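# Lift the ball off its ring with both hands

## Task

Grip the ball between the two hands, raise it at least three finger-widths above the ring it rests on, and keep it motionless in the air, touching nothing else at the end. If any motor of either hand still shows moving in hand_stopped_by at the end, the task counts as failed.

## Robot and tools

Robot: a humanoid upper body on a stand past the table's -x edge, facing about +x. It has two arms, left_arm (on the +y side) and right_arm (on the -y side). left_arm carries a five-finger left hand and right_arm a right hand. The body may sit slightly turned or tilted.

Scene frame: used for every reported position. z = 0 is the table top, +z is up, +x runs away from the robot across the table, and the table's near edge is at x = 0.18 m. Each shoulder is about 0.28 m above the pelvis (which is 0.01 to 0.14 m above the table), 0.06 m toward +x and 0.10 m to its own side. A hand point can be at most 0.62 m from its shoulder, and reported positions get less accurate at long reach.

Hand point: a point fixed to the palm, 0.05 m in front of it, where index pad and thumb tip meet in a pinch. Its own axes: +z along the straight fingers (which reach 0.06 to 0.07 m past it), +y out of the palm, +x across the palm. On the right hand +x points away from the thumb; on the left hand +x points toward the thumb. A wrist bracket on the little-finger side sticks out 0.03 m beyond the point along +y and 0.11 m across the palm, and it can collide with things.

Row layout: 28 numbers, each in [-1, 1], always all 28 even if one arm is idle. Order: left_arm/dx, dy, dz, rx, ry, rz, then left_gripper/little, ring, middle, index, thumb_bend, thumb_turn, force_limit, speed, then the same 14 for right_arm/ and right_gripper/.

Arm numbers (dx to rz): an offset, not a pose, in that hand point's own axes, measured from the pose it had when the action began (for a call's first action, the last pose a result gave). Every row of an action counts from that same start, not from the row before. Scale: 1.0 = 0.6 m for dx, dy, dz, and 1.0 = 180 degrees for the rotation vector rx, ry, rz. Each control step the command is clipped to 70 mm and 16 degrees from the measured pose, so a large offset may take several actions; afterwards the arm stops at its last clipped pose. Position wins over orientation if both can't be met.

Hand numbers are absolute targets, not offsets. little, ring, middle, index, thumb_bend: +1 straight, -1 fully curled. thumb_turn: +1 beside the palm, -1 across in front of it. Pinch is near index -0.22, thumb_bend -0.75, thumb_turn -0.57. force_limit maps -1..+1 to roughly 0..10 N at the fingertip (0..15 N for the two thumb motors) and only stops closing motion. speed maps -1..+1 to near zero..full, where full covers a finger's range in 0.6 s. No value means 'unchanged': to keep a hand as it is, resend its last eight numbers, or before any were sent, its six hand_measured values plus hand_force_limit and hand_speed. A motor only starts when its target changes by 0.01 or more; it then runs until it reaches the target or, when closing, hits force_limit, and then locks. For a full-hand wrap, turn the thumb fully in front (thumb_turn near -1) before reaching the object; this fits objects 0.035 to 0.08 m wide. Close gently at speed -0.9 or below to avoid overshooting the force. To grip harder, raise force_limit and send a target further closed than hand_measured; to loosen, send one more open.

Tools:
execute_actions(actions): a list of actions; each action is a table of up to 15 rows, one per 1/30 s step, the last row repeating until 15 steps pass. An empty list just returns state and images.
move(target, speed, blocking): target is one 28-number row, offsets counted from the last reported pose; each hand point travels in a straight line, all arriving together, lasting 0.5 to 10 s. speed is in m/s, 0.002 to 0.5 (default 0.25), rotation capped at twice that in rad/s. Paths do not avoid obstacles or the other arm; faster moves and targets deeper past contact hit or press harder. blocking=false returns after 0.5 s; then use wait(0) or stop before sending more.
wait(seconds): 0 to 10 s, arms hold their last command.
stop(): brakes a running move.
zoom_image(camera, region): camera is cam_high (672x504), cam_left_wrist or cam_right_wrist (504x504); region [x0, y0, x1, y1] in pixels, at most 504 by 504.
show_instructions(): shows the reference images.
finished_scene(scene): ends the current scene, given its number; irreversible.

Results: each arm's end_effector_position (m) and end_effector_quat_wxyz in the scene frame; 'Hand target' lines give where the controller is steering; hand_measured, hand_stopped_by (moving, target, force, stalled, fault), hand_load_n (positive when pushed open) each list six motors in row order, plus hand_force_limit and hand_speed. A grip that slipped shows as loads dropping to about 0. HELD marks steps where a check held back an arm; 'pose unreachable' means the clearance check altered a command. The move: line reports done, off_target, moving, held or fault, and limits such as paced (clipped pose) or held (steps blocked, after which the arm may jump fast).

Avoid: knocking anything off the table; dropping or slamming the ball; the arms striking or pressing on each other (any part, including fingers and bracket); contact torque reaching joint limits (23.2 N m, wrist pitch and yaw 4.65 N m, held weight included), which freezes that arm for 10 s; long heavy holding that overheats motors (warning at 90 °C, arm drops at 120 °C). Before finishing, make sure every hand motor has settled so none reads moving, and the ball is lifted and touching only the hands.

Each tool is called as name(argument=value, ...) on one line, values as JSON.

Reference images:

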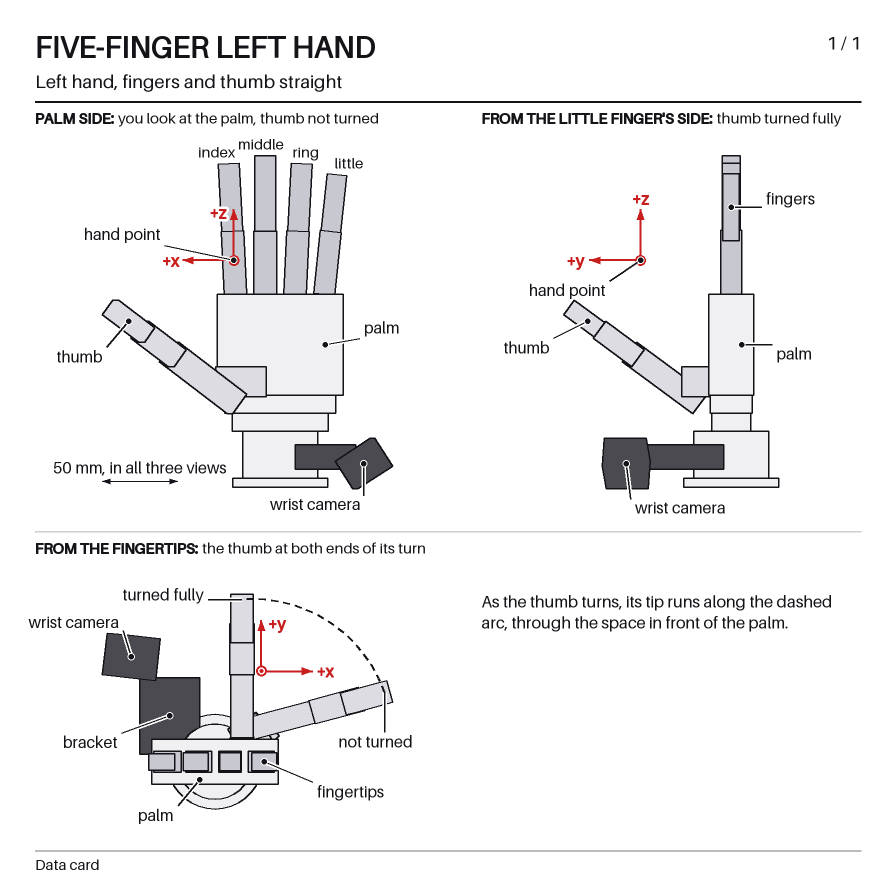

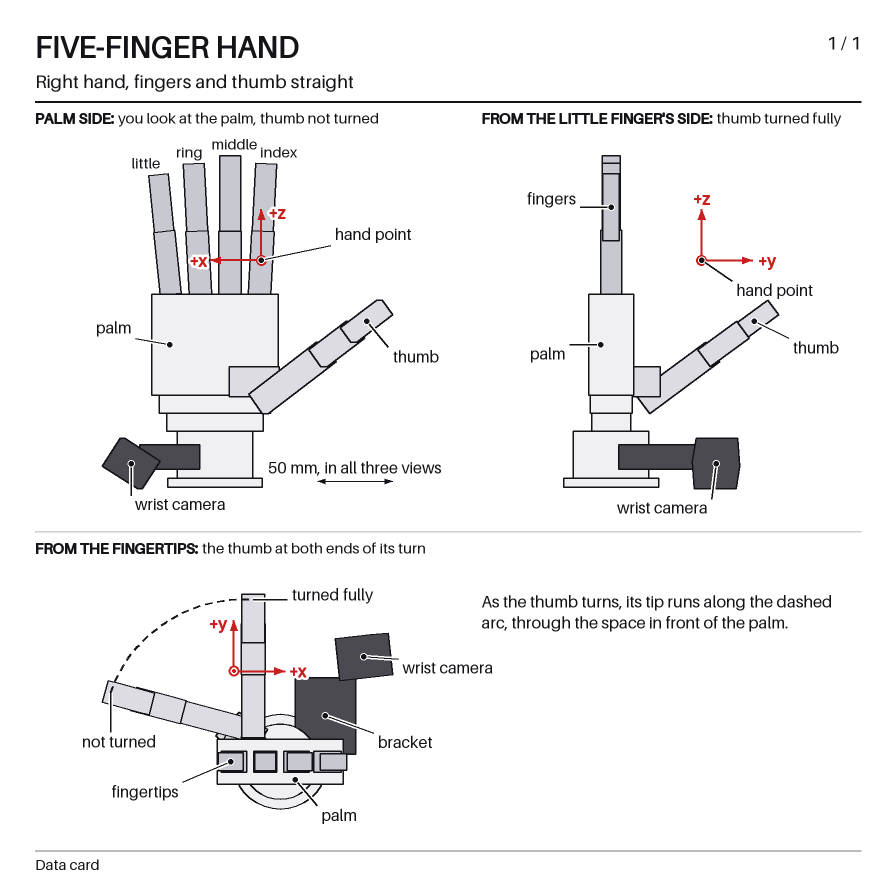

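## Session

I'll start by looking at the current state of the scene.

execute_actions(actions=[])

Scene clock: 0.00 s.
left_arm: end_effector_position=(+0.2192, +0.1504, +0.5071) hand_measured=(+1.000, +1.000, +1.000, +1.000, +1.000, +1.000) hand_load_n=(+0.0, +0.0, +0.0, +0.0, +0.0, +0.0) hand_stopped_by=(target, target, target, target, target, target) hand_force_limit=0.00 hand_speed=-0.80 end_effector_quat_wxyz=(+0.175, +0.129, -0.005, +0.976) | right_arm: end_effector_position=(+0.1224, -0.1831, +0.5342) hand_measured=(+1.000, +1.000, +1.000, +1.000, +1.000, +1.000) hand_load_n=(+0.0, +0.0, +0.0, +0.0, +0.0, +0.0) hand_stopped_by=(target, target, target, target, target, target) hand_force_limit=0.00 hand_speed=-0.80 end_effector_quat_wxyz=(+0.998, -0.006, +0.060, +0.017)
Joint positions: left_arm=[-0.212  0.438  0.168 -0.421 -0.651 -0.834 -0.172] | right_arm=[-0.135 -0.391 -0.271 -0.554  0.698 -0.896  0.167]
Joint velocities: left_arm=[ 0.008 -0.014 -0.012 -0.002  0.003  0.     0.   ] | right_arm=[0.    0.003 0.002 0.006 0.005 0.    0.   ]
Hand target (left_arm): +0.219, +0.150, +0.507; +0.175, +0.129, -0.005, +0.976
Hand target (right_arm): +0.122, -0.183, +0.534; +0.998, -0.006, +0.060, +0.017

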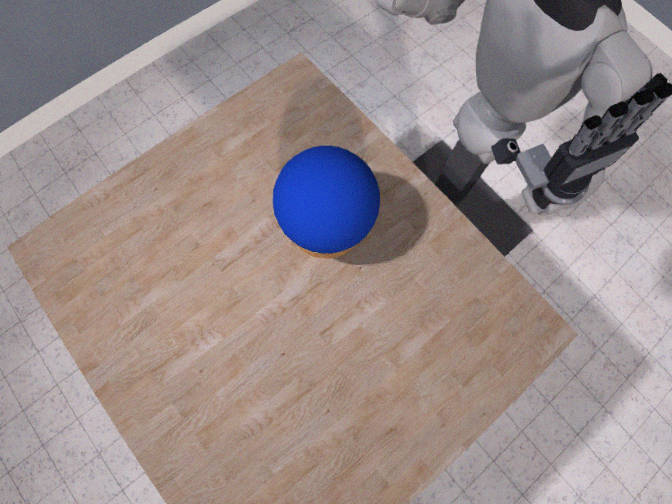

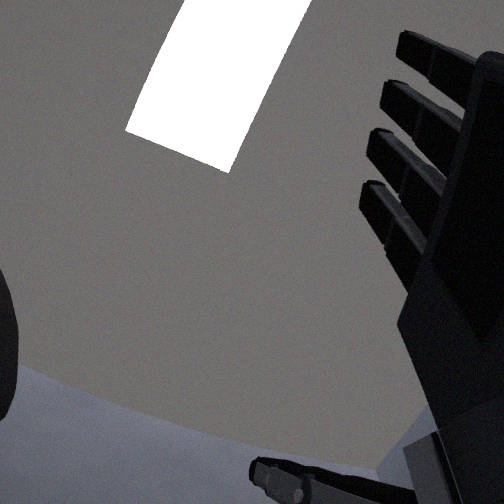

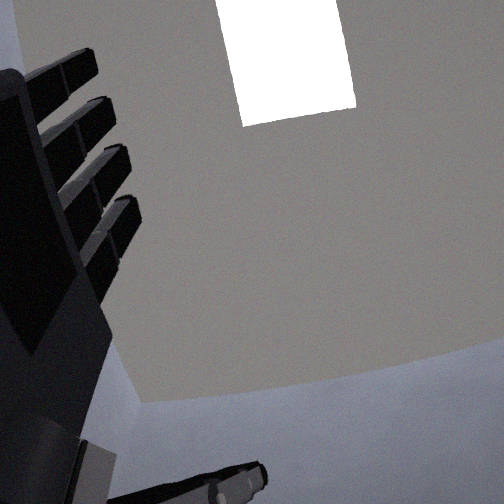

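zoom_image(camera="cam_high", region=[230, 0, 672, 330])

zoom_image(camera="cam_high", region=[250, 130, 450, 280])

Region (230, 0, 672, 330) of cam_high's 672x504 image, scaled by 1.140, with more detail than that image has; it fills the top 376 rows of this view, and the rest is white.

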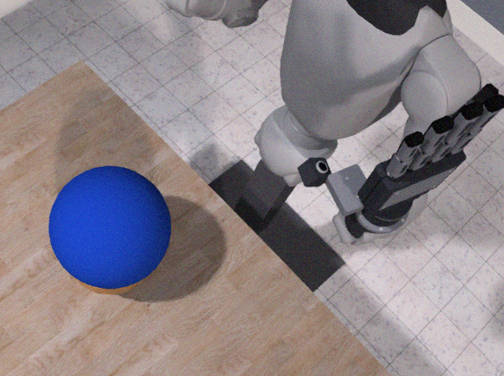

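Region (250, 130, 450, 280) of cam_high's 672x504 image, scaled by 2.520, with more detail than that image has; it fills the top 378 rows of this view, and the rest is white.

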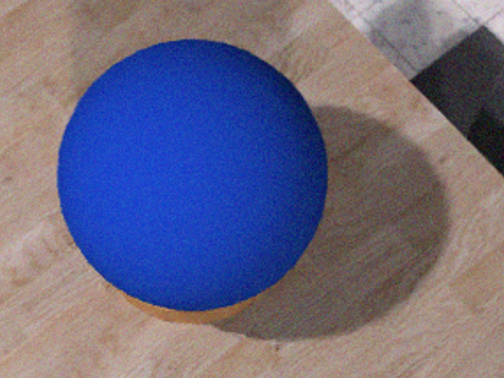

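move(target=[-0.3113, -0.0663, -0.4799, 0.1179, -0.6036, 0.0572, 1, 1, 1, 1, 1, 1, 0, -0.8, 0.4110, -0.1010, -0.5460, 0.0137, 0.6561, -0.0019, 1, 1, 1, 1, 1, 1, 0, -0.8], speed=0.4)

Scene clock: 79.33 s.
left_arm: end_effector_position=(+0.3310, +0.1452, +0.1767) hand_measured=(+1.000, +1.000, +1.000, +1.000, +1.000, +1.000) hand_load_n=(+0.0, +0.0, +0.0, +0.0, +0.0, +0.0) hand_stopped_by=(target, target, target, target, target, target) hand_force_limit=0.00 hand_speed=-0.80 end_effector_quat_wxyz=(-0.009, +0.886, +0.006, +0.463) | right_arm: end_effector_position=(+0.3311, -0.2288, +0.1798) hand_measured=(+1.000, +1.000, +1.000, +1.000, +1.000, +1.000) hand_load_n=(+0.0, +0.0, +0.0, +0.0, +0.0, +0.0) hand_stopped_by=(target, target, target, target, target, target) hand_force_limit=0.00 hand_speed=-0.80 end_effector_quat_wxyz=(+0.464, -0.016, +0.886, +0.013)
Joint positions: left_arm=[ 0.121  0.196  0.398 -0.97  -0.337  1.316  0.013] | right_arm=[-0.002 -1.108  0.119 -0.192  1.135  0.391 -0.05 ]
Joint velocities: left_arm=[ 0.006  0.003 -0.009 -0.005  0.     0.001  0.   ] | right_arm=[-0.003 -0.002 -0.005  0.     0.005  0.     0.   ]
Hand target (left_arm): +0.331, +0.146, +0.178; -0.010, +0.886, +0.006, +0.464
Hand target (right_arm): +0.331, -0.228, +0.179; +0.463, -0.015, +0.886, +0.016
Off the commanded pose (left_arm): 0.006 m, 1 deg.
Off the commanded pose (right_arm): 0.011 m, 2 deg.
move: off_target (left_arm, right_arm)

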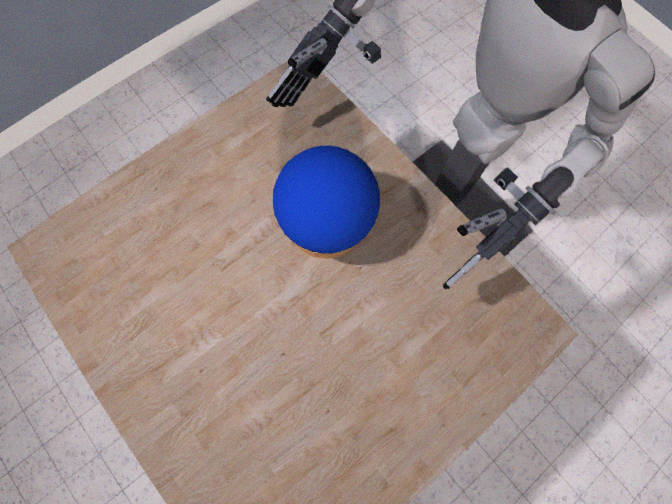

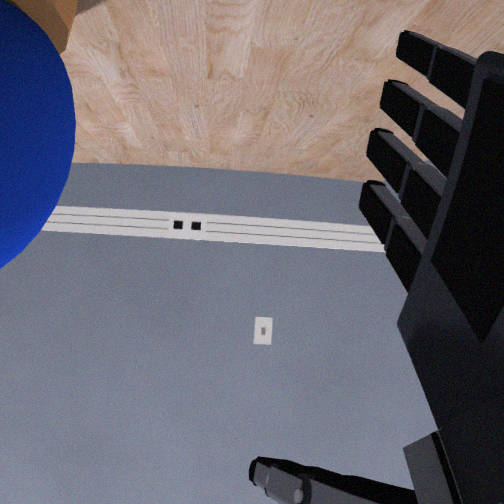

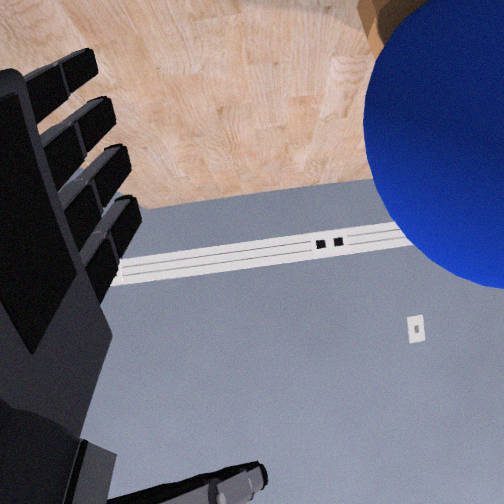

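zoom_image(camera="cam_right_wrist", region=[300, 0, 504, 204])

zoom_image(camera="cam_high", region=[240, 0, 640, 310])

Region (300, 0, 504, 204) of cam_right_wrist's 504x504 image, scaled by 2.471, with more detail than that image has.

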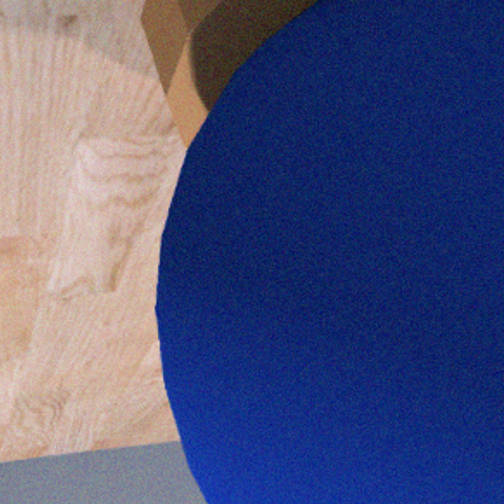

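Region (240, 0, 640, 310) of cam_high's 672x504 image, scaled by 1.260, with more detail than that image has; it fills the top 391 rows of this view, and the rest is white.

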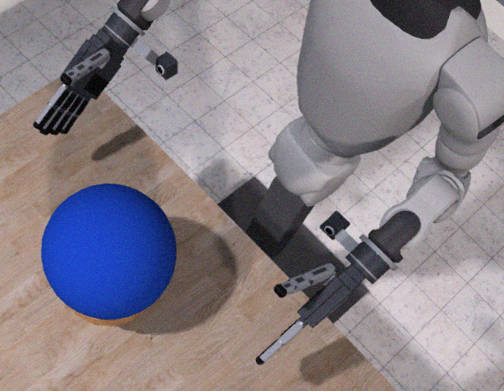

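move(target=[0.0537, 0.1614, 0.2045, -0.0325, 0.0816, -0.0496, 0.85, 0.85, 0.85, 0.85, 1, 1, 0, -0.6, -0.0511, 0.0975, 0.2151, -0.0130, -0.0827, 0.0531, 0.85, 0.85, 0.85, 0.85, 1, 1, 0, -0.6], speed=0.2)

Scene clock: 200.87 s.
left_arm: end_effector_position=(+0.4522, +0.0449, +0.1356) hand_measured=(+0.850, +0.850, +0.850, +0.850, +1.000, +1.000) hand_load_n=(+0.0, +0.0, +0.0, +0.0, +0.0, +0.0) hand_stopped_by=(target, target, target, target, target, target) hand_force_limit=0.00 hand_speed=-0.60 end_effector_quat_wxyz=(+0.070, +0.817, +0.041, +0.571) | right_arm: end_effector_position=(+0.4501, -0.1636, +0.1275) hand_measured=(+0.850, +0.850, +0.850, +0.850, +1.000, +1.000) hand_load_n=(+0.0, +0.0, +0.0, +0.0, +0.0, +0.0) hand_stopped_by=(target, target, target, target, target, target) hand_force_limit=0.00 hand_speed=-0.60 end_effector_quat_wxyz=(+0.568, +0.050, +0.818, +0.073)
Joint positions: left_arm=[-0.315 -0.004  0.083  0.196 -0.138  0.242  0.115] | right_arm=[-0.648 -0.356  0.346  0.928  0.747 -0.159  0.179]
Joint velocities: left_arm=[-0.003  0.018  0.005 -0.006  0.002  0.     0.   ] | right_arm=[ 0.006 -0.006  0.     0.006  0.003  0.     0.   ]
Hand target (left_arm): +0.452, +0.044, +0.136; +0.073, +0.816, +0.042, +0.571
Hand target (right_arm): +0.450, -0.163, +0.128; +0.569, +0.049, +0.817, +0.075
Off the commanded pose (left_arm): 0.007 m, 1 deg.
Off the commanded pose (right_arm): 0.005 m, 0 deg.
joint sent to its limit (left arm) — the command would take joint 2 (shoulder roll) past its lower limit, so that joint was sent only as far as its limit.
move: off_target (left_arm, right_arm)

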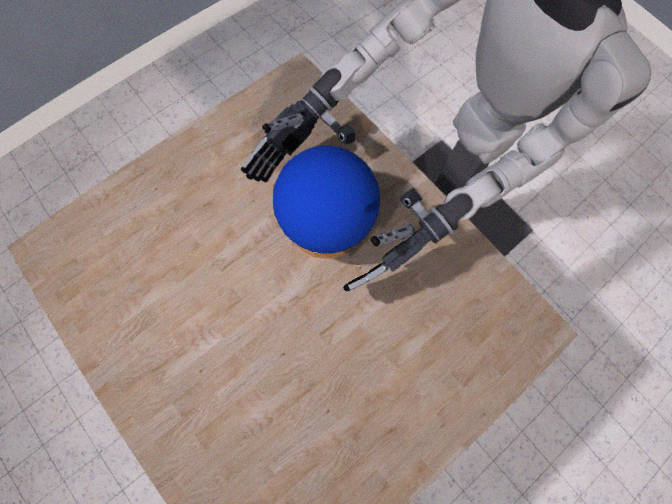

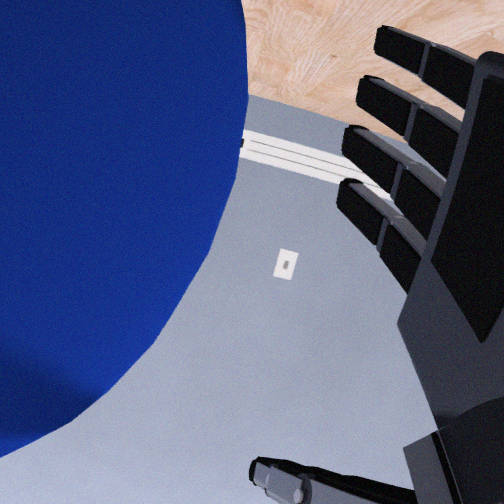

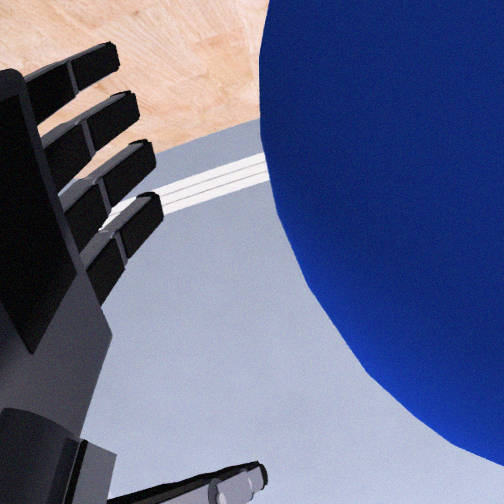

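move(target=[-0.0181, 0.0718, 0.0073, 0.0025, 0.0009, -0.0052, 0.85, 0.85, 0.85, 0.85, 1, 1, 0, -0.6, 0.0058, 0.0742, 0.0056, 0, 0, 0, 0.85, 0.85, 0.85, 0.85, 1, 1, 0, -0.6], speed=0.05)

Scene clock: 221.10 s.
left_arm: end_effector_position=(+0.4514, +0.0004, +0.1321) hand_measured=(+0.850, +0.850, +0.850, +0.850, +1.000, +1.000) hand_load_n=(+0.0, +0.0, +0.0, +0.0, +0.0, +0.0) hand_stopped_by=(target, target, target, target, target, target) hand_force_limit=0.00 hand_speed=-0.60 end_effector_quat_wxyz=(+0.069, +0.815, +0.046, +0.573) | right_arm: end_effector_position=(+0.4538, -0.1209, +0.1349) hand_measured=(+0.850, +0.850, +0.850, +0.850, +1.000, +1.000) hand_load_n=(+0.0, +0.0, +0.0, +0.0, +0.0, +0.0) hand_stopped_by=(target, target, target, target, target, target) hand_force_limit=0.00 hand_speed=-0.60 end_effector_quat_wxyz=(+0.572, +0.055, +0.815, +0.075)
Joint positions: left_arm=[-0.377 -0.005 -0.142  0.343 -0.247  0.105  0.339] | right_arm=[-0.61  -0.296  0.413  0.734  0.735 -0.1   -0.017]
Joint velocities: left_arm=[ 0.002 -0.02  -0.002  0.006 -0.006 -0.001  0.001] | right_arm=[ 0.     0.003  0.    -0.009  0.002  0.    -0.001]
Hand target (left_arm): +0.452, -0.000, +0.132; +0.071, +0.815, +0.047, +0.573
Hand target (right_arm): +0.453, -0.121, +0.133; +0.570, +0.053, +0.816, +0.073
Off the commanded pose (left_arm): 0.001 m, 1 deg.
Off the commanded pose (right_arm): 0.005 m, 1 deg.
joint sent to its limit (left arm) — the command would take joint 2 (shoulder roll) past its lower limit, so that joint was sent only as far as its limit.
move: off_target (right_arm)

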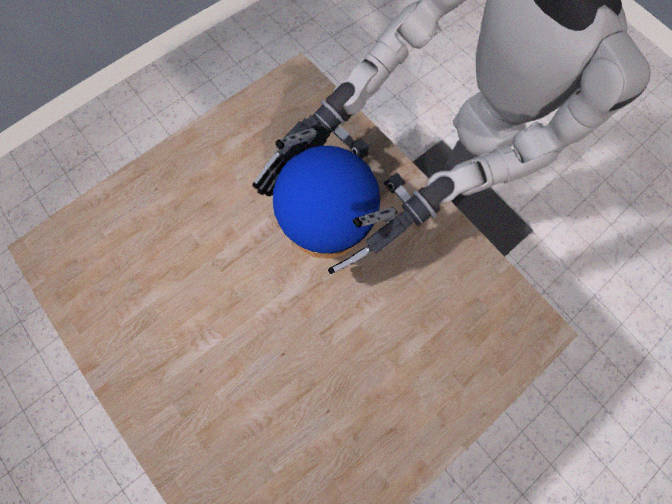

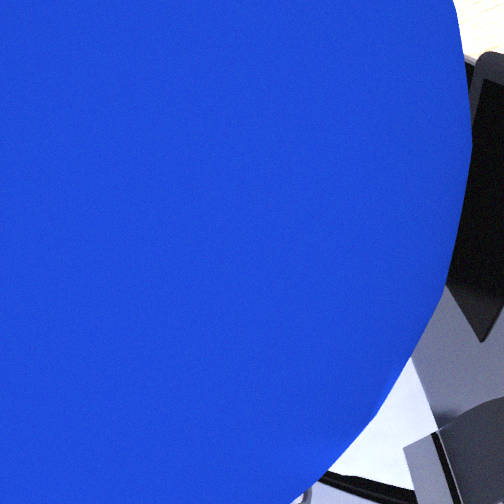

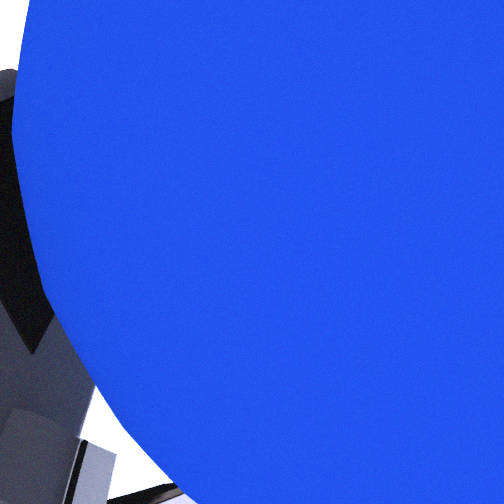

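zoom_image(camera="cam_high", region=[240, 100, 460, 290])

Region (240, 100, 460, 290) of cam_high's 672x504 image, scaled by 2.291, with more detail than that image has; it fills the top 435 rows of this view, and the rest is white.

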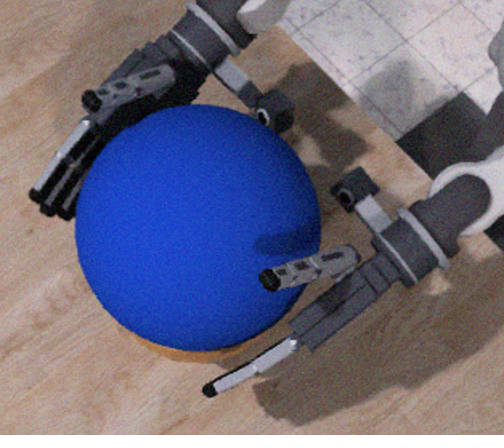

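move(target=[0, 0.020, 0, 0, 0, 0, 0.85, 0.85, 0.85, 0.85, 1, 1, 0, -0.6, 0.004, 0.016, 0, 0, 0, 0, 0.85, 0.85, 0.85, 0.85, 1, 1, 0, -0.6], speed=0.02)

Scene clock: 228.47 s.
left_arm: end_effector_position=(+0.4517, -0.0062, +0.1322) hand_measured=(+0.850, +0.850, +0.850, +0.850, +1.000, +1.000) hand_load_n=(+0.0, +0.0, +0.0, +0.0, +0.0, +0.0) hand_stopped_by=(target, target, target, target, target, target) hand_force_limit=0.00 hand_speed=-0.60 end_effector_quat_wxyz=(+0.062, +0.816, +0.048, +0.573) | right_arm: end_effector_position=(+0.4539, -0.1146, +0.1352) hand_measured=(+0.850, +0.850, +0.850, +0.850, +1.000, +1.000) hand_load_n=(+0.0, +0.0, +0.0, +0.0, +0.0, +0.0) hand_stopped_by=(target, target, target, target, target, target) hand_force_limit=0.00 hand_speed=-0.60 end_effector_quat_wxyz=(+0.573, +0.058, +0.815, +0.073)
Joint positions: left_arm=[-0.395 -0.001 -0.192  0.362 -0.272  0.092  0.4  ] | right_arm=[-0.605 -0.284  0.428  0.714  0.735 -0.1   -0.054]
Joint velocities: left_arm=[ 0.002  0.015  0.006 -0.005 -0.006 -0.001  0.001] | right_arm=[ 0.    -0.002  0.006 -0.003  0.     0.    -0.005]
Hand target (left_arm): +0.451, -0.011, +0.135; +0.069, +0.815, +0.045, +0.574
Hand target (right_arm): +0.453, -0.111, +0.135; +0.572, +0.055, +0.815, +0.075
Off the commanded pose (left_arm): 0.006 m, 1 deg.
Off the commanded pose (right_arm): 0.004 m, 0 deg.
joint sent to its limit (left arm) — the command would take joint 2 (shoulder roll) past its lower limit, so that joint was sent only as far as its limit.
move: off_target (left_arm, right_arm)

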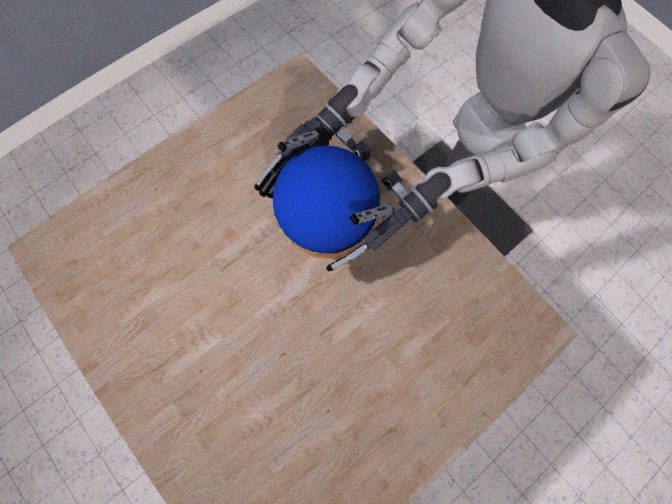

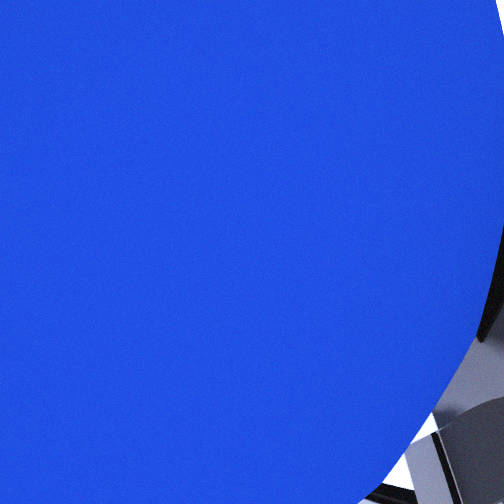

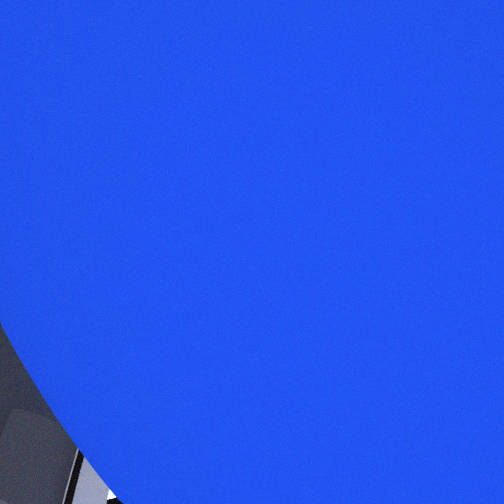

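execute_actions(actions=[[[-0.001, 0.0096, 0, -0.0048, 0.0005, -0.001, 0.2, 0.2, 0.2, 0.2, 1, 0.0, -0.7, -0.85, 0.0018, 0.0075, 0, -0.0021, 0.0007, -0.0008, 0.2, 0.2, 0.2, 0.2, 1, 0.0, -0.7, -0.85]]])

wait(seconds=2)

Scene clock: 242.20 s.
left_arm: end_effector_position=(+0.4520, -0.0065, +0.1303) hand_measured=(+0.750, +0.750, +0.750, +0.750, +1.000, +0.914) hand_load_n=(+0.0, +0.0, +0.0, +0.0, +0.0, +0.0) hand_stopped_by=(moving, moving, moving, moving, target, moving) hand_force_limit=-0.70 hand_speed=-0.85 end_effector_quat_wxyz=(+0.061, +0.816, +0.048, +0.573) | right_arm: end_effector_position=(+0.4539, -0.1145, +0.1347) hand_measured=(+0.752, +0.752, +0.752, +0.752, +1.000, +0.916) hand_load_n=(+0.0, +0.0, +0.0, +0.0, +0.0, +0.0) hand_stopped_by=(moving, moving, moving, moving, target, moving) hand_force_limit=-0.70 hand_speed=-0.85 end_effector_quat_wxyz=(+0.572, +0.058, +0.815, +0.071)
Joint positions: left_arm=[-0.4   -0.001 -0.195  0.383 -0.273  0.076  0.4  ] | right_arm=[-0.605 -0.283  0.432  0.712  0.735 -0.1   -0.06 ]
Joint velocities: left_arm=[-0.003  0.002 -0.02  -0.002  0.     0.     0.   ] | right_arm=[ 0.005 -0.005  0.017 -0.006  0.     0.    -0.001]
Hand target (left_arm): +0.451, -0.012, +0.133; +0.069, +0.815, +0.045, +0.574
Hand target (right_arm): +0.454, -0.110, +0.135; +0.572, +0.055, +0.815, +0.075
Off the commanded pose (left_arm): 0.006 m, 1 deg.
Off the commanded pose (right_arm): 0.005 m, 1 deg.
joint sent to its limit (left arm) — the command would take joint 2 (shoulder roll) past its lower limit, so that joint was sent only as far as its limit.
Step readings (end_effector_position):
0: left_arm (+0.4517, -0.0062, +0.1322) | right_arm (+0.4539, -0.1146, +0.1351)
1: left_arm (+0.4517, -0.0062, +0.1322) | right_arm (+0.4539, -0.1146, +0.1351)
2: left_arm (+0.4519, -0.0063, +0.1319) | right_arm (+0.4540, -0.1146, +0.1351)
4: left_arm (+0.4521, -0.0064, +0.1307) | right_arm (+0.4540, -0.1146, +0.1350)
8: left_arm (+0.4520, -0.0065, +0.1303) | right_arm (+0.4540, -0.1145, +0.1348)
15: end_effector_position above

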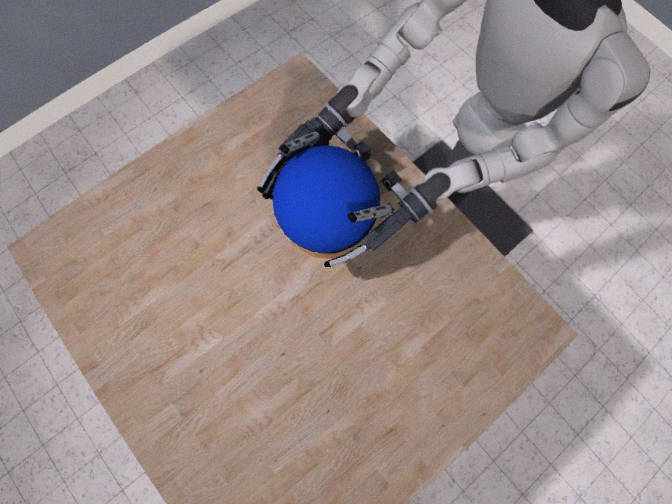

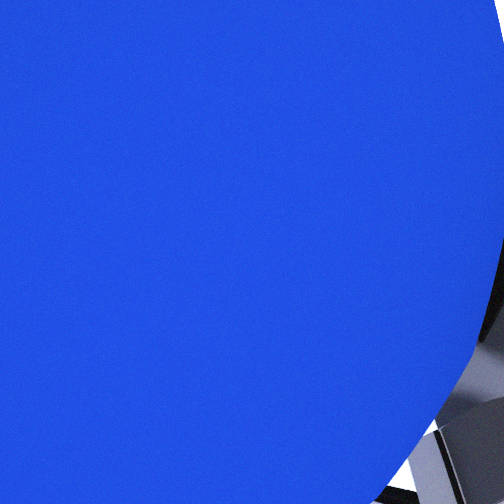

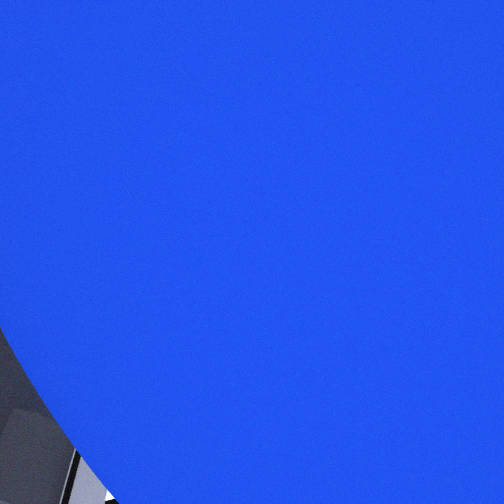

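Scene clock: 244.20 s.
left_arm: end_effector_position=(+0.4534, -0.0031, +0.1307) hand_measured=(+0.452, +0.534, +0.542, +0.468, +1.000, +0.644) hand_load_n=(+1.5, +0.0, +0.0, +0.0, +0.0, +2.0) hand_stopped_by=(force, force, force, force, target, force) hand_force_limit=-0.70 hand_speed=-0.85 end_effector_quat_wxyz=(+0.058, +0.815, +0.050, +0.575) | right_arm: end_effector_position=(+0.4555, -0.1189, +0.1368) hand_measured=(+0.452, +0.518, +0.510, +0.402, +1.000, +0.566) hand_load_n=(+0.0, +0.0, +0.0, +0.0, +0.0, +2.0) hand_stopped_by=(force, force, force, force, target, force) hand_force_limit=-0.70 hand_speed=-0.85 end_effector_quat_wxyz=(+0.575, +0.061, +0.813, +0.066)
Joint positions: left_arm=[-0.401  0.005 -0.192  0.385 -0.275  0.071  0.403] | right_arm=[-0.607 -0.289  0.427  0.712  0.735 -0.104 -0.066]
Joint velocities: left_arm=[ 0.005  0.009  0.003  0.    -0.003  0.     0.   ] | right_arm=[-0.008  0.     0.     0.008 -0.003  0.     0.   ]
Hand target (left_arm): +0.451, -0.012, +0.133; +0.069, +0.815, +0.045, +0.574
Hand target (right_arm): +0.454, -0.110, +0.135; +0.572, +0.055, +0.815, +0.075
Off the commanded pose (left_arm): 0.009 m, 1 deg.
Off the commanded pose (right_arm): 0.009 m, 1 deg.
wait: 2.00 s; at rest by 1.77 s

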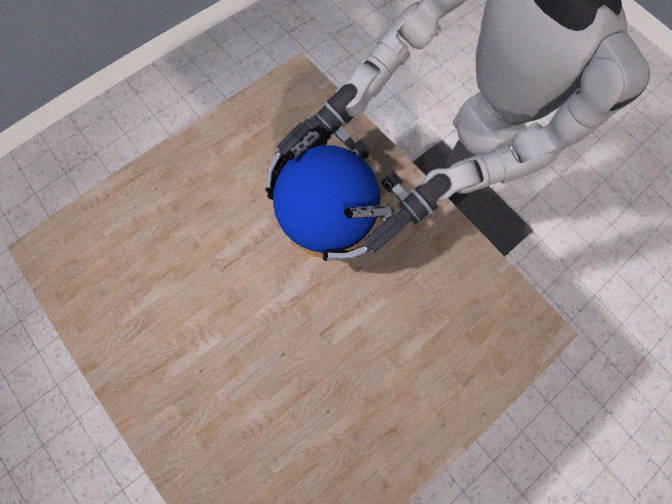

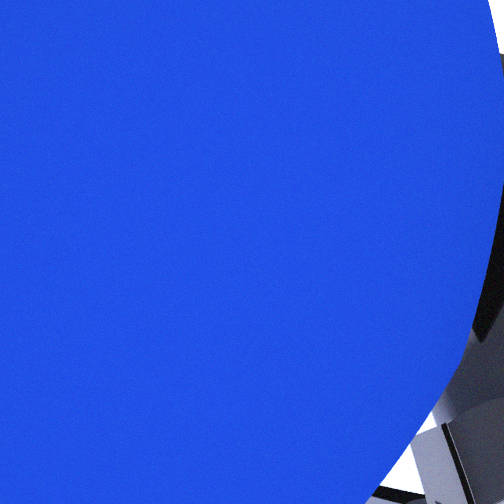

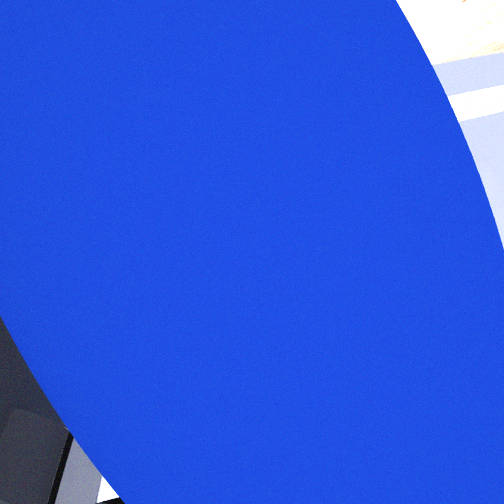

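move(target=[-0.0012, 0.039, -0.002, -0.0075, -0.0011, -0.0015, 0.2, 0.2, 0.2, 0.2, 1, 0.74, -0.7, -0.7, 0.0104, 0.039, -0.0041, -0.0067, 0.0029, 0.0002, 0.2, 0.2, 0.2, 0.2, 1, 0.66, -0.7, -0.7], speed=0.03)

Scene clock: 260.73 s.
left_arm: end_effector_position=(+0.4561, -0.0057, +0.1308) hand_measured=(+0.452, +0.534, +0.542, +0.468, +1.000, +0.740) hand_load_n=(+1.0, +0.0, +0.0, +0.0, +0.0, +3.5) hand_stopped_by=(force, force, force, force, target, force) hand_force_limit=-0.70 hand_speed=-0.70 end_effector_quat_wxyz=(+0.048, +0.814, +0.060, +0.575) | right_arm: end_effector_position=(+0.4552, -0.1173, +0.1379) hand_measured=(+0.452, +0.518, +0.510, +0.402, +1.000, +0.660) hand_load_n=(+1.0, +0.0, +0.0, +2.0, +0.0, +1.5) hand_stopped_by=(force, force, force, force, target, target) hand_force_limit=-0.70 hand_speed=-0.70 end_effector_quat_wxyz=(+0.577, +0.071, +0.812, +0.052)
Joint positions: left_arm=[-0.43   0.015 -0.249  0.423 -0.32   0.037  0.477] | right_arm=[-0.592 -0.284  0.45   0.663  0.736 -0.099 -0.143]
Joint velocities: left_arm=[-0.006 -0.002  0.015 -0.005  0.    -0.003  0.002] | right_arm=[ 0.002  0.     0.005  0.006 -0.003  0.    -0.005]
Hand target (left_arm): +0.452, -0.026, +0.135; +0.069, +0.814, +0.044, +0.575
Hand target (right_arm): +0.452, -0.096, +0.137; +0.573, +0.057, +0.814, +0.075
Off the commanded pose (left_arm): 0.021 m, 3 deg.
Off the commanded pose (right_arm): 0.023 m, 3 deg.
move: off_target (left_arm, right_arm)

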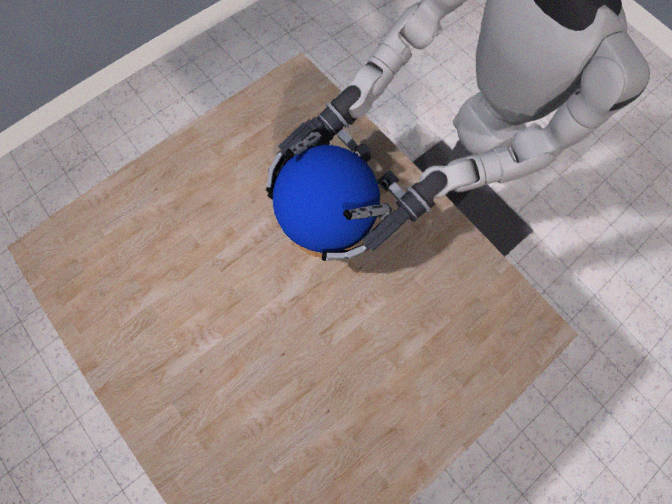

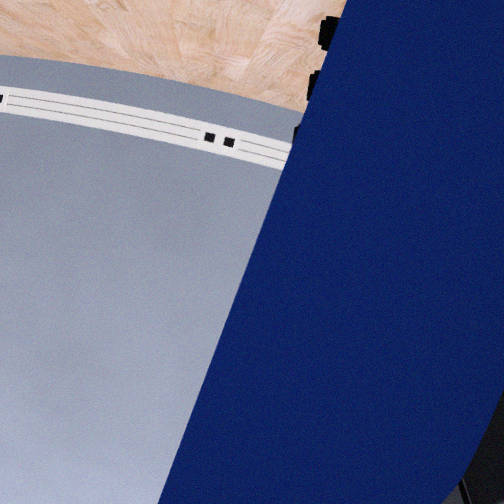

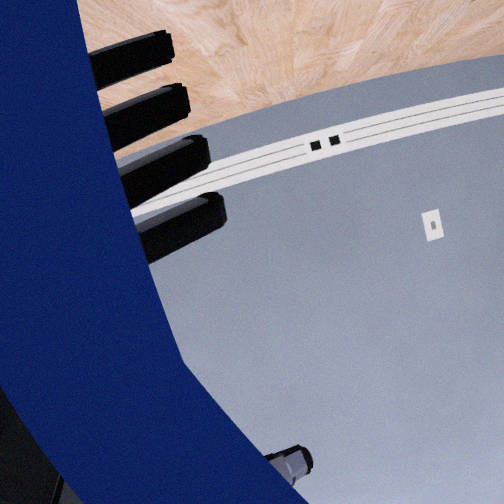

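execute_actions(actions=[[[-0.0009, 0.0357, -0.0085, -0.0196, -0.0021, 0, 0.2, 0.2, 0.2, 0.2, 1, 0.74, -0.7, -0.7, 0.0094, 0.0359, -0.0045, -0.0205, 0.0053, 0, 0.2, 0.2, 0.2, 0.2, 1, 0.66, -0.7, -0.7], [-0.0009, 0.0365, -0.0085, -0.0213, -0.0021, 0, 0.2, 0.2, 0.2, 0.2, 1, 0.74, -0.7, -0.7, 0.0094, 0.0367, -0.0045, -0.0221, 0.0053, 0, 0.2, 0.2, 0.2, 0.2, 1, 0.66, -0.7, -0.7], [-0.0009, 0.0373, -0.0085, -0.023, -0.0021, 0, 0.2, 0.2, 0.2, 0.2, 1, 0.74, -0.7, -0.7, 0.0094, 0.0374, -0.0045, -0.0236, 0.0053, 0, 0.2, 0.2, 0.2, 0.2, 1, 0.66, -0.7, -0.7], [-0.0009, 0.0381, -0.0085, -0.0247, -0.0021, 0, 0.2, 0.2, 0.2, 0.2, 1, 0.74, -0.7, -0.7, 0.0094, 0.0382, -0.0045, -0.0252, 0.0053, 0, 0.2, 0.2, 0.2, 0.2, 1, 0.66, -0.7, -0.7], [-0.0009, 0.0388, -0.0085, -0.0263, -0.0021, 0, 0.2, 0.2, 0.2, 0.2, 1, 0.74, -0.7, -0.7, 0.0094, 0.039, -0.0045, -0.0268, 0.0053, 0, 0.2, 0.2, 0.2, 0.2, 1, 0.66, -0.7, -0.7], [-0.0009, 0.0396, -0.0085, -0.028, -0.0021, 0, 0.2, 0.2, 0.2, 0.2, 1, 0.74, -0.7, -0.7, 0.0094, 0.0397, -0.0045, -0.0283, 0.0053, 0, 0.2, 0.2, 0.2, 0.2, 1, 0.66, -0.7, -0.7], [-0.0009, 0.0404, -0.0085, -0.0297, -0.0021, 0, 0.2, 0.2, 0.2, 0.2, 1, 0.74, -0.7, -0.7, 0.0094, 0.0405, -0.0045, -0.0299, 0.0053, 0, 0.2, 0.2, 0.2, 0.2, 1, 0.66, -0.7, -0.7], [-0.0009, 0.0412, -0.0085, -0.0313, -0.0021, 0, 0.2, 0.2, 0.2, 0.2, 1, 0.74, -0.7, -0.7, 0.0094, 0.0412, -0.0045, -0.0314, 0.0053, 0, 0.2, 0.2, 0.2, 0.2, 1, 0.66, -0.7, -0.7], [-0.0009, 0.042, -0.0085, -0.033, -0.0021, 0, 0.2, 0.2, 0.2, 0.2, 1, 0.74, -0.7, -0.7, 0.0094, 0.042, -0.0045, -0.033, 0.0053, 0, 0.2, 0.2, 0.2, 0.2, 1, 0.66, -0.7, -0.7]]])

Scene clock: 287.37 s.
left_arm: end_effector_position=(+0.4567, -0.0064, +0.1302) hand_measured=(+0.452, +0.534, +0.542, +0.468, +1.000, +0.740) hand_load_n=(+3.5, +0.0, +0.0, +0.0, +0.0, +2.5) hand_stopped_by=(force, force, force, force, target, force) hand_force_limit=-0.70 hand_speed=-0.70 end_effector_quat_wxyz=(+0.060, +0.814, +0.045, +0.577) | right_arm: end_effector_position=(+0.4554, -0.1164, +0.1368) hand_measured=(+0.452, +0.518, +0.510, +0.402, +1.000, +0.660) hand_load_n=(+1.0, +0.0, +0.0, +3.5, +0.0, +0.0) hand_stopped_by=(force, force, force, force, target, target) hand_force_limit=-0.70 hand_speed=-0.70 end_effector_quat_wxyz=(+0.576, +0.058, +0.813, +0.065)
Joint positions: left_arm=[-0.436  0.043 -0.251  0.437 -0.338  0.03   0.426] | right_arm=[-0.612 -0.292  0.45   0.714  0.747 -0.113 -0.075]
Joint velocities: left_arm=[-0.011  0.009 -0.005  0.009 -0.009 -0.007 -0.002] | right_arm=[ 0.008  0.     0.02   0.018  0.003 -0.007  0.014]
Hand target (left_arm): +0.451, -0.030, +0.136; +0.090, +0.812, +0.029, +0.575
Hand target (right_arm): +0.452, -0.092, +0.138; +0.573, +0.041, +0.813, +0.095
Off the commanded pose (left_arm): 0.025 m, 4 deg.
Off the commanded pose (right_arm): 0.025 m, 4 deg.
Step readings (end_effector_position):
0: left_arm (+0.4561, -0.0057, +0.1308) | right_arm (+0.4552, -0.1173, +0.1379)
1: left_arm (+0.4561, -0.0057, +0.1308) | right_arm (+0.4552, -0.1173, +0.1379)
2: left_arm (+0.4561, -0.0057, +0.1308) | right_arm (+0.4551, -0.1172, +0.1379)
4: left_arm (+0.4560, -0.0060, +0.1309) | right_arm (+0.4550, -0.1172, +0.1378)
8: left_arm (+0.4561, -0.0061, +0.1304) | right_arm (+0.4552, -0.1165, +0.1372)
15: end_effector_position above

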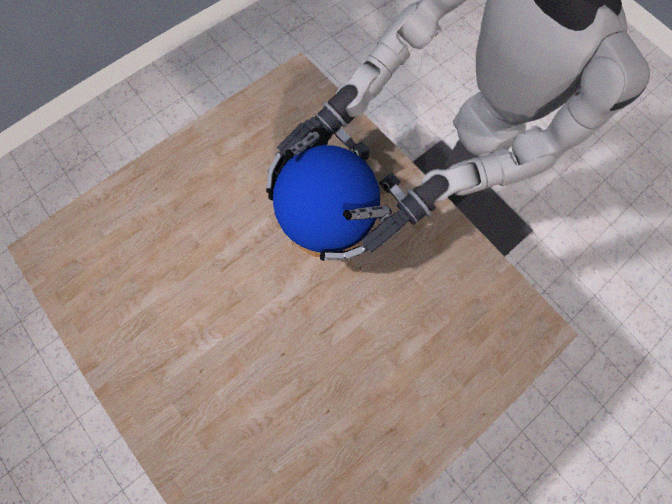

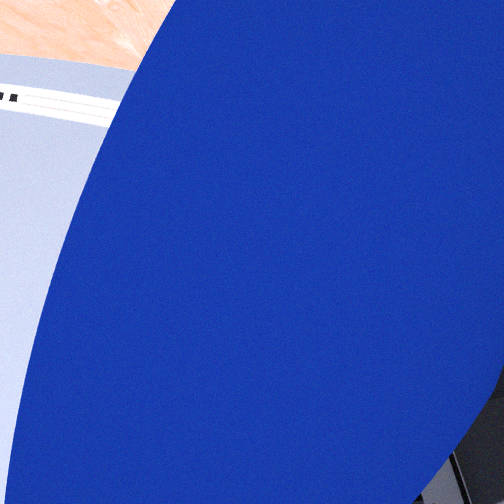

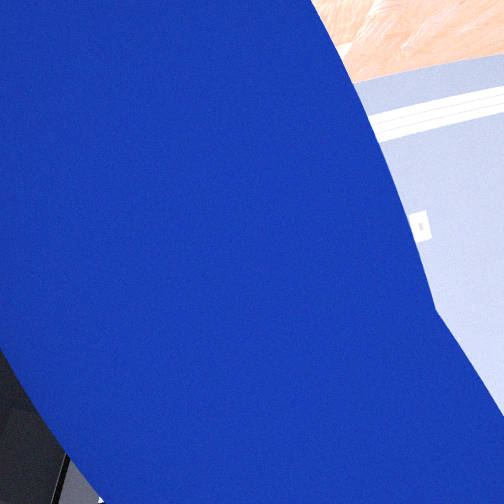

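execute_actions(actions=[[[0.0005, 0.0409, -0.0096, -0.0214, -0.0018, -0.0029, 0.2, 0.15, 0.15, 0.15, 1, 0.74, -0.65, -0.85, 0.0069, 0.0403, -0.0044, -0.0216, 0.0034, 0.0023, 0.15, 0.15, 0.15, 0.2, 1, 0.5, -0.65, -0.85]]])

Scene clock: 316.90 s.
left_arm: end_effector_position=(+0.4567, -0.0063, +0.1301) hand_measured=(+0.452, +0.512, +0.504, +0.452, +1.000, +0.740) hand_load_n=(+0.0, +0.0, +3.5, +0.0, +0.0, +1.0) hand_stopped_by=(force, force, force, force, target, force) hand_force_limit=-0.65 hand_speed=-0.85 end_effector_quat_wxyz=(+0.061, +0.814, +0.045, +0.576) | right_arm: end_effector_position=(+0.4552, -0.1171, +0.1367) hand_measured=(+0.444, +0.486, +0.478, +0.402, +1.000, +0.612) hand_load_n=(+0.5, +2.5, +1.0, +0.0, +0.0, +2.5) hand_stopped_by=(force, force, force, force, target, force) hand_force_limit=-0.65 hand_speed=-0.85 end_effector_quat_wxyz=(+0.575, +0.059, +0.813, +0.067)
Joint positions: left_arm=[-0.436  0.045 -0.252  0.436 -0.341  0.031  0.425] | right_arm=[-0.612 -0.295  0.45   0.714  0.753 -0.112 -0.071]
Joint velocities: left_arm=[ 0.008 -0.003 -0.003  0.     0.009  0.     0.   ] | right_arm=[ 0.012 -0.005  0.006  0.011  0.     0.     0.   ]
Hand target (left_arm): +0.451, -0.030, +0.137; +0.090, +0.812, +0.029, +0.576
Hand target (right_arm): +0.452, -0.092, +0.139; +0.573, +0.042, +0.813, +0.095
Off the commanded pose (left_arm): 0.025 m, 4 deg.
Off the commanded pose (right_arm): 0.025 m, 4 deg.
Step readings (end_effector_position):
0: left_arm (+0.4567, -0.0064, +0.1302) | right_arm (+0.4554, -0.1164, +0.1368)
1: left_arm (+0.4567, -0.0064, +0.1302) | right_arm (+0.4554, -0.1164, +0.1368)
2: left_arm (+0.4567, -0.0064, +0.1302) | right_arm (+0.4554, -0.1164, +0.1368)
4: left_arm (+0.4567, -0.0064, +0.1304) | right_arm (+0.4554, -0.1167, +0.1367)
8: left_arm (+0.4567, -0.0062, +0.1301) | right_arm (+0.4552, -0.1170, +0.1366)
15: end_effector_position above

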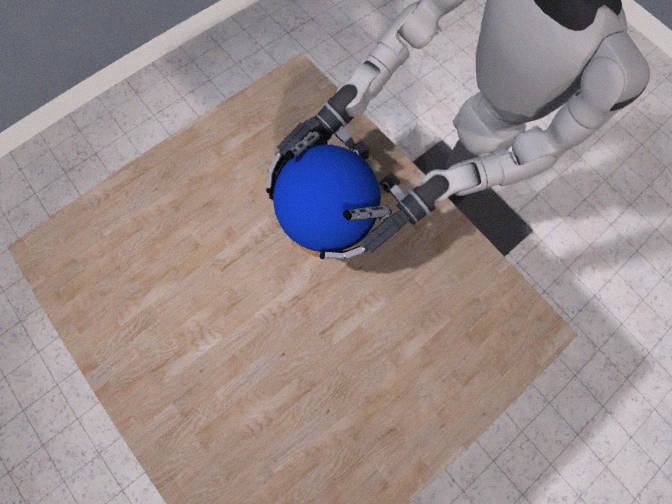

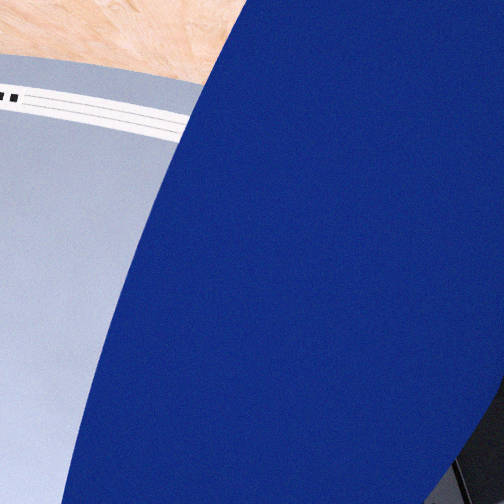

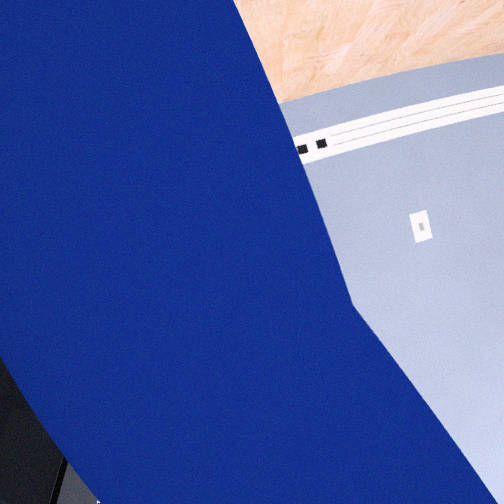

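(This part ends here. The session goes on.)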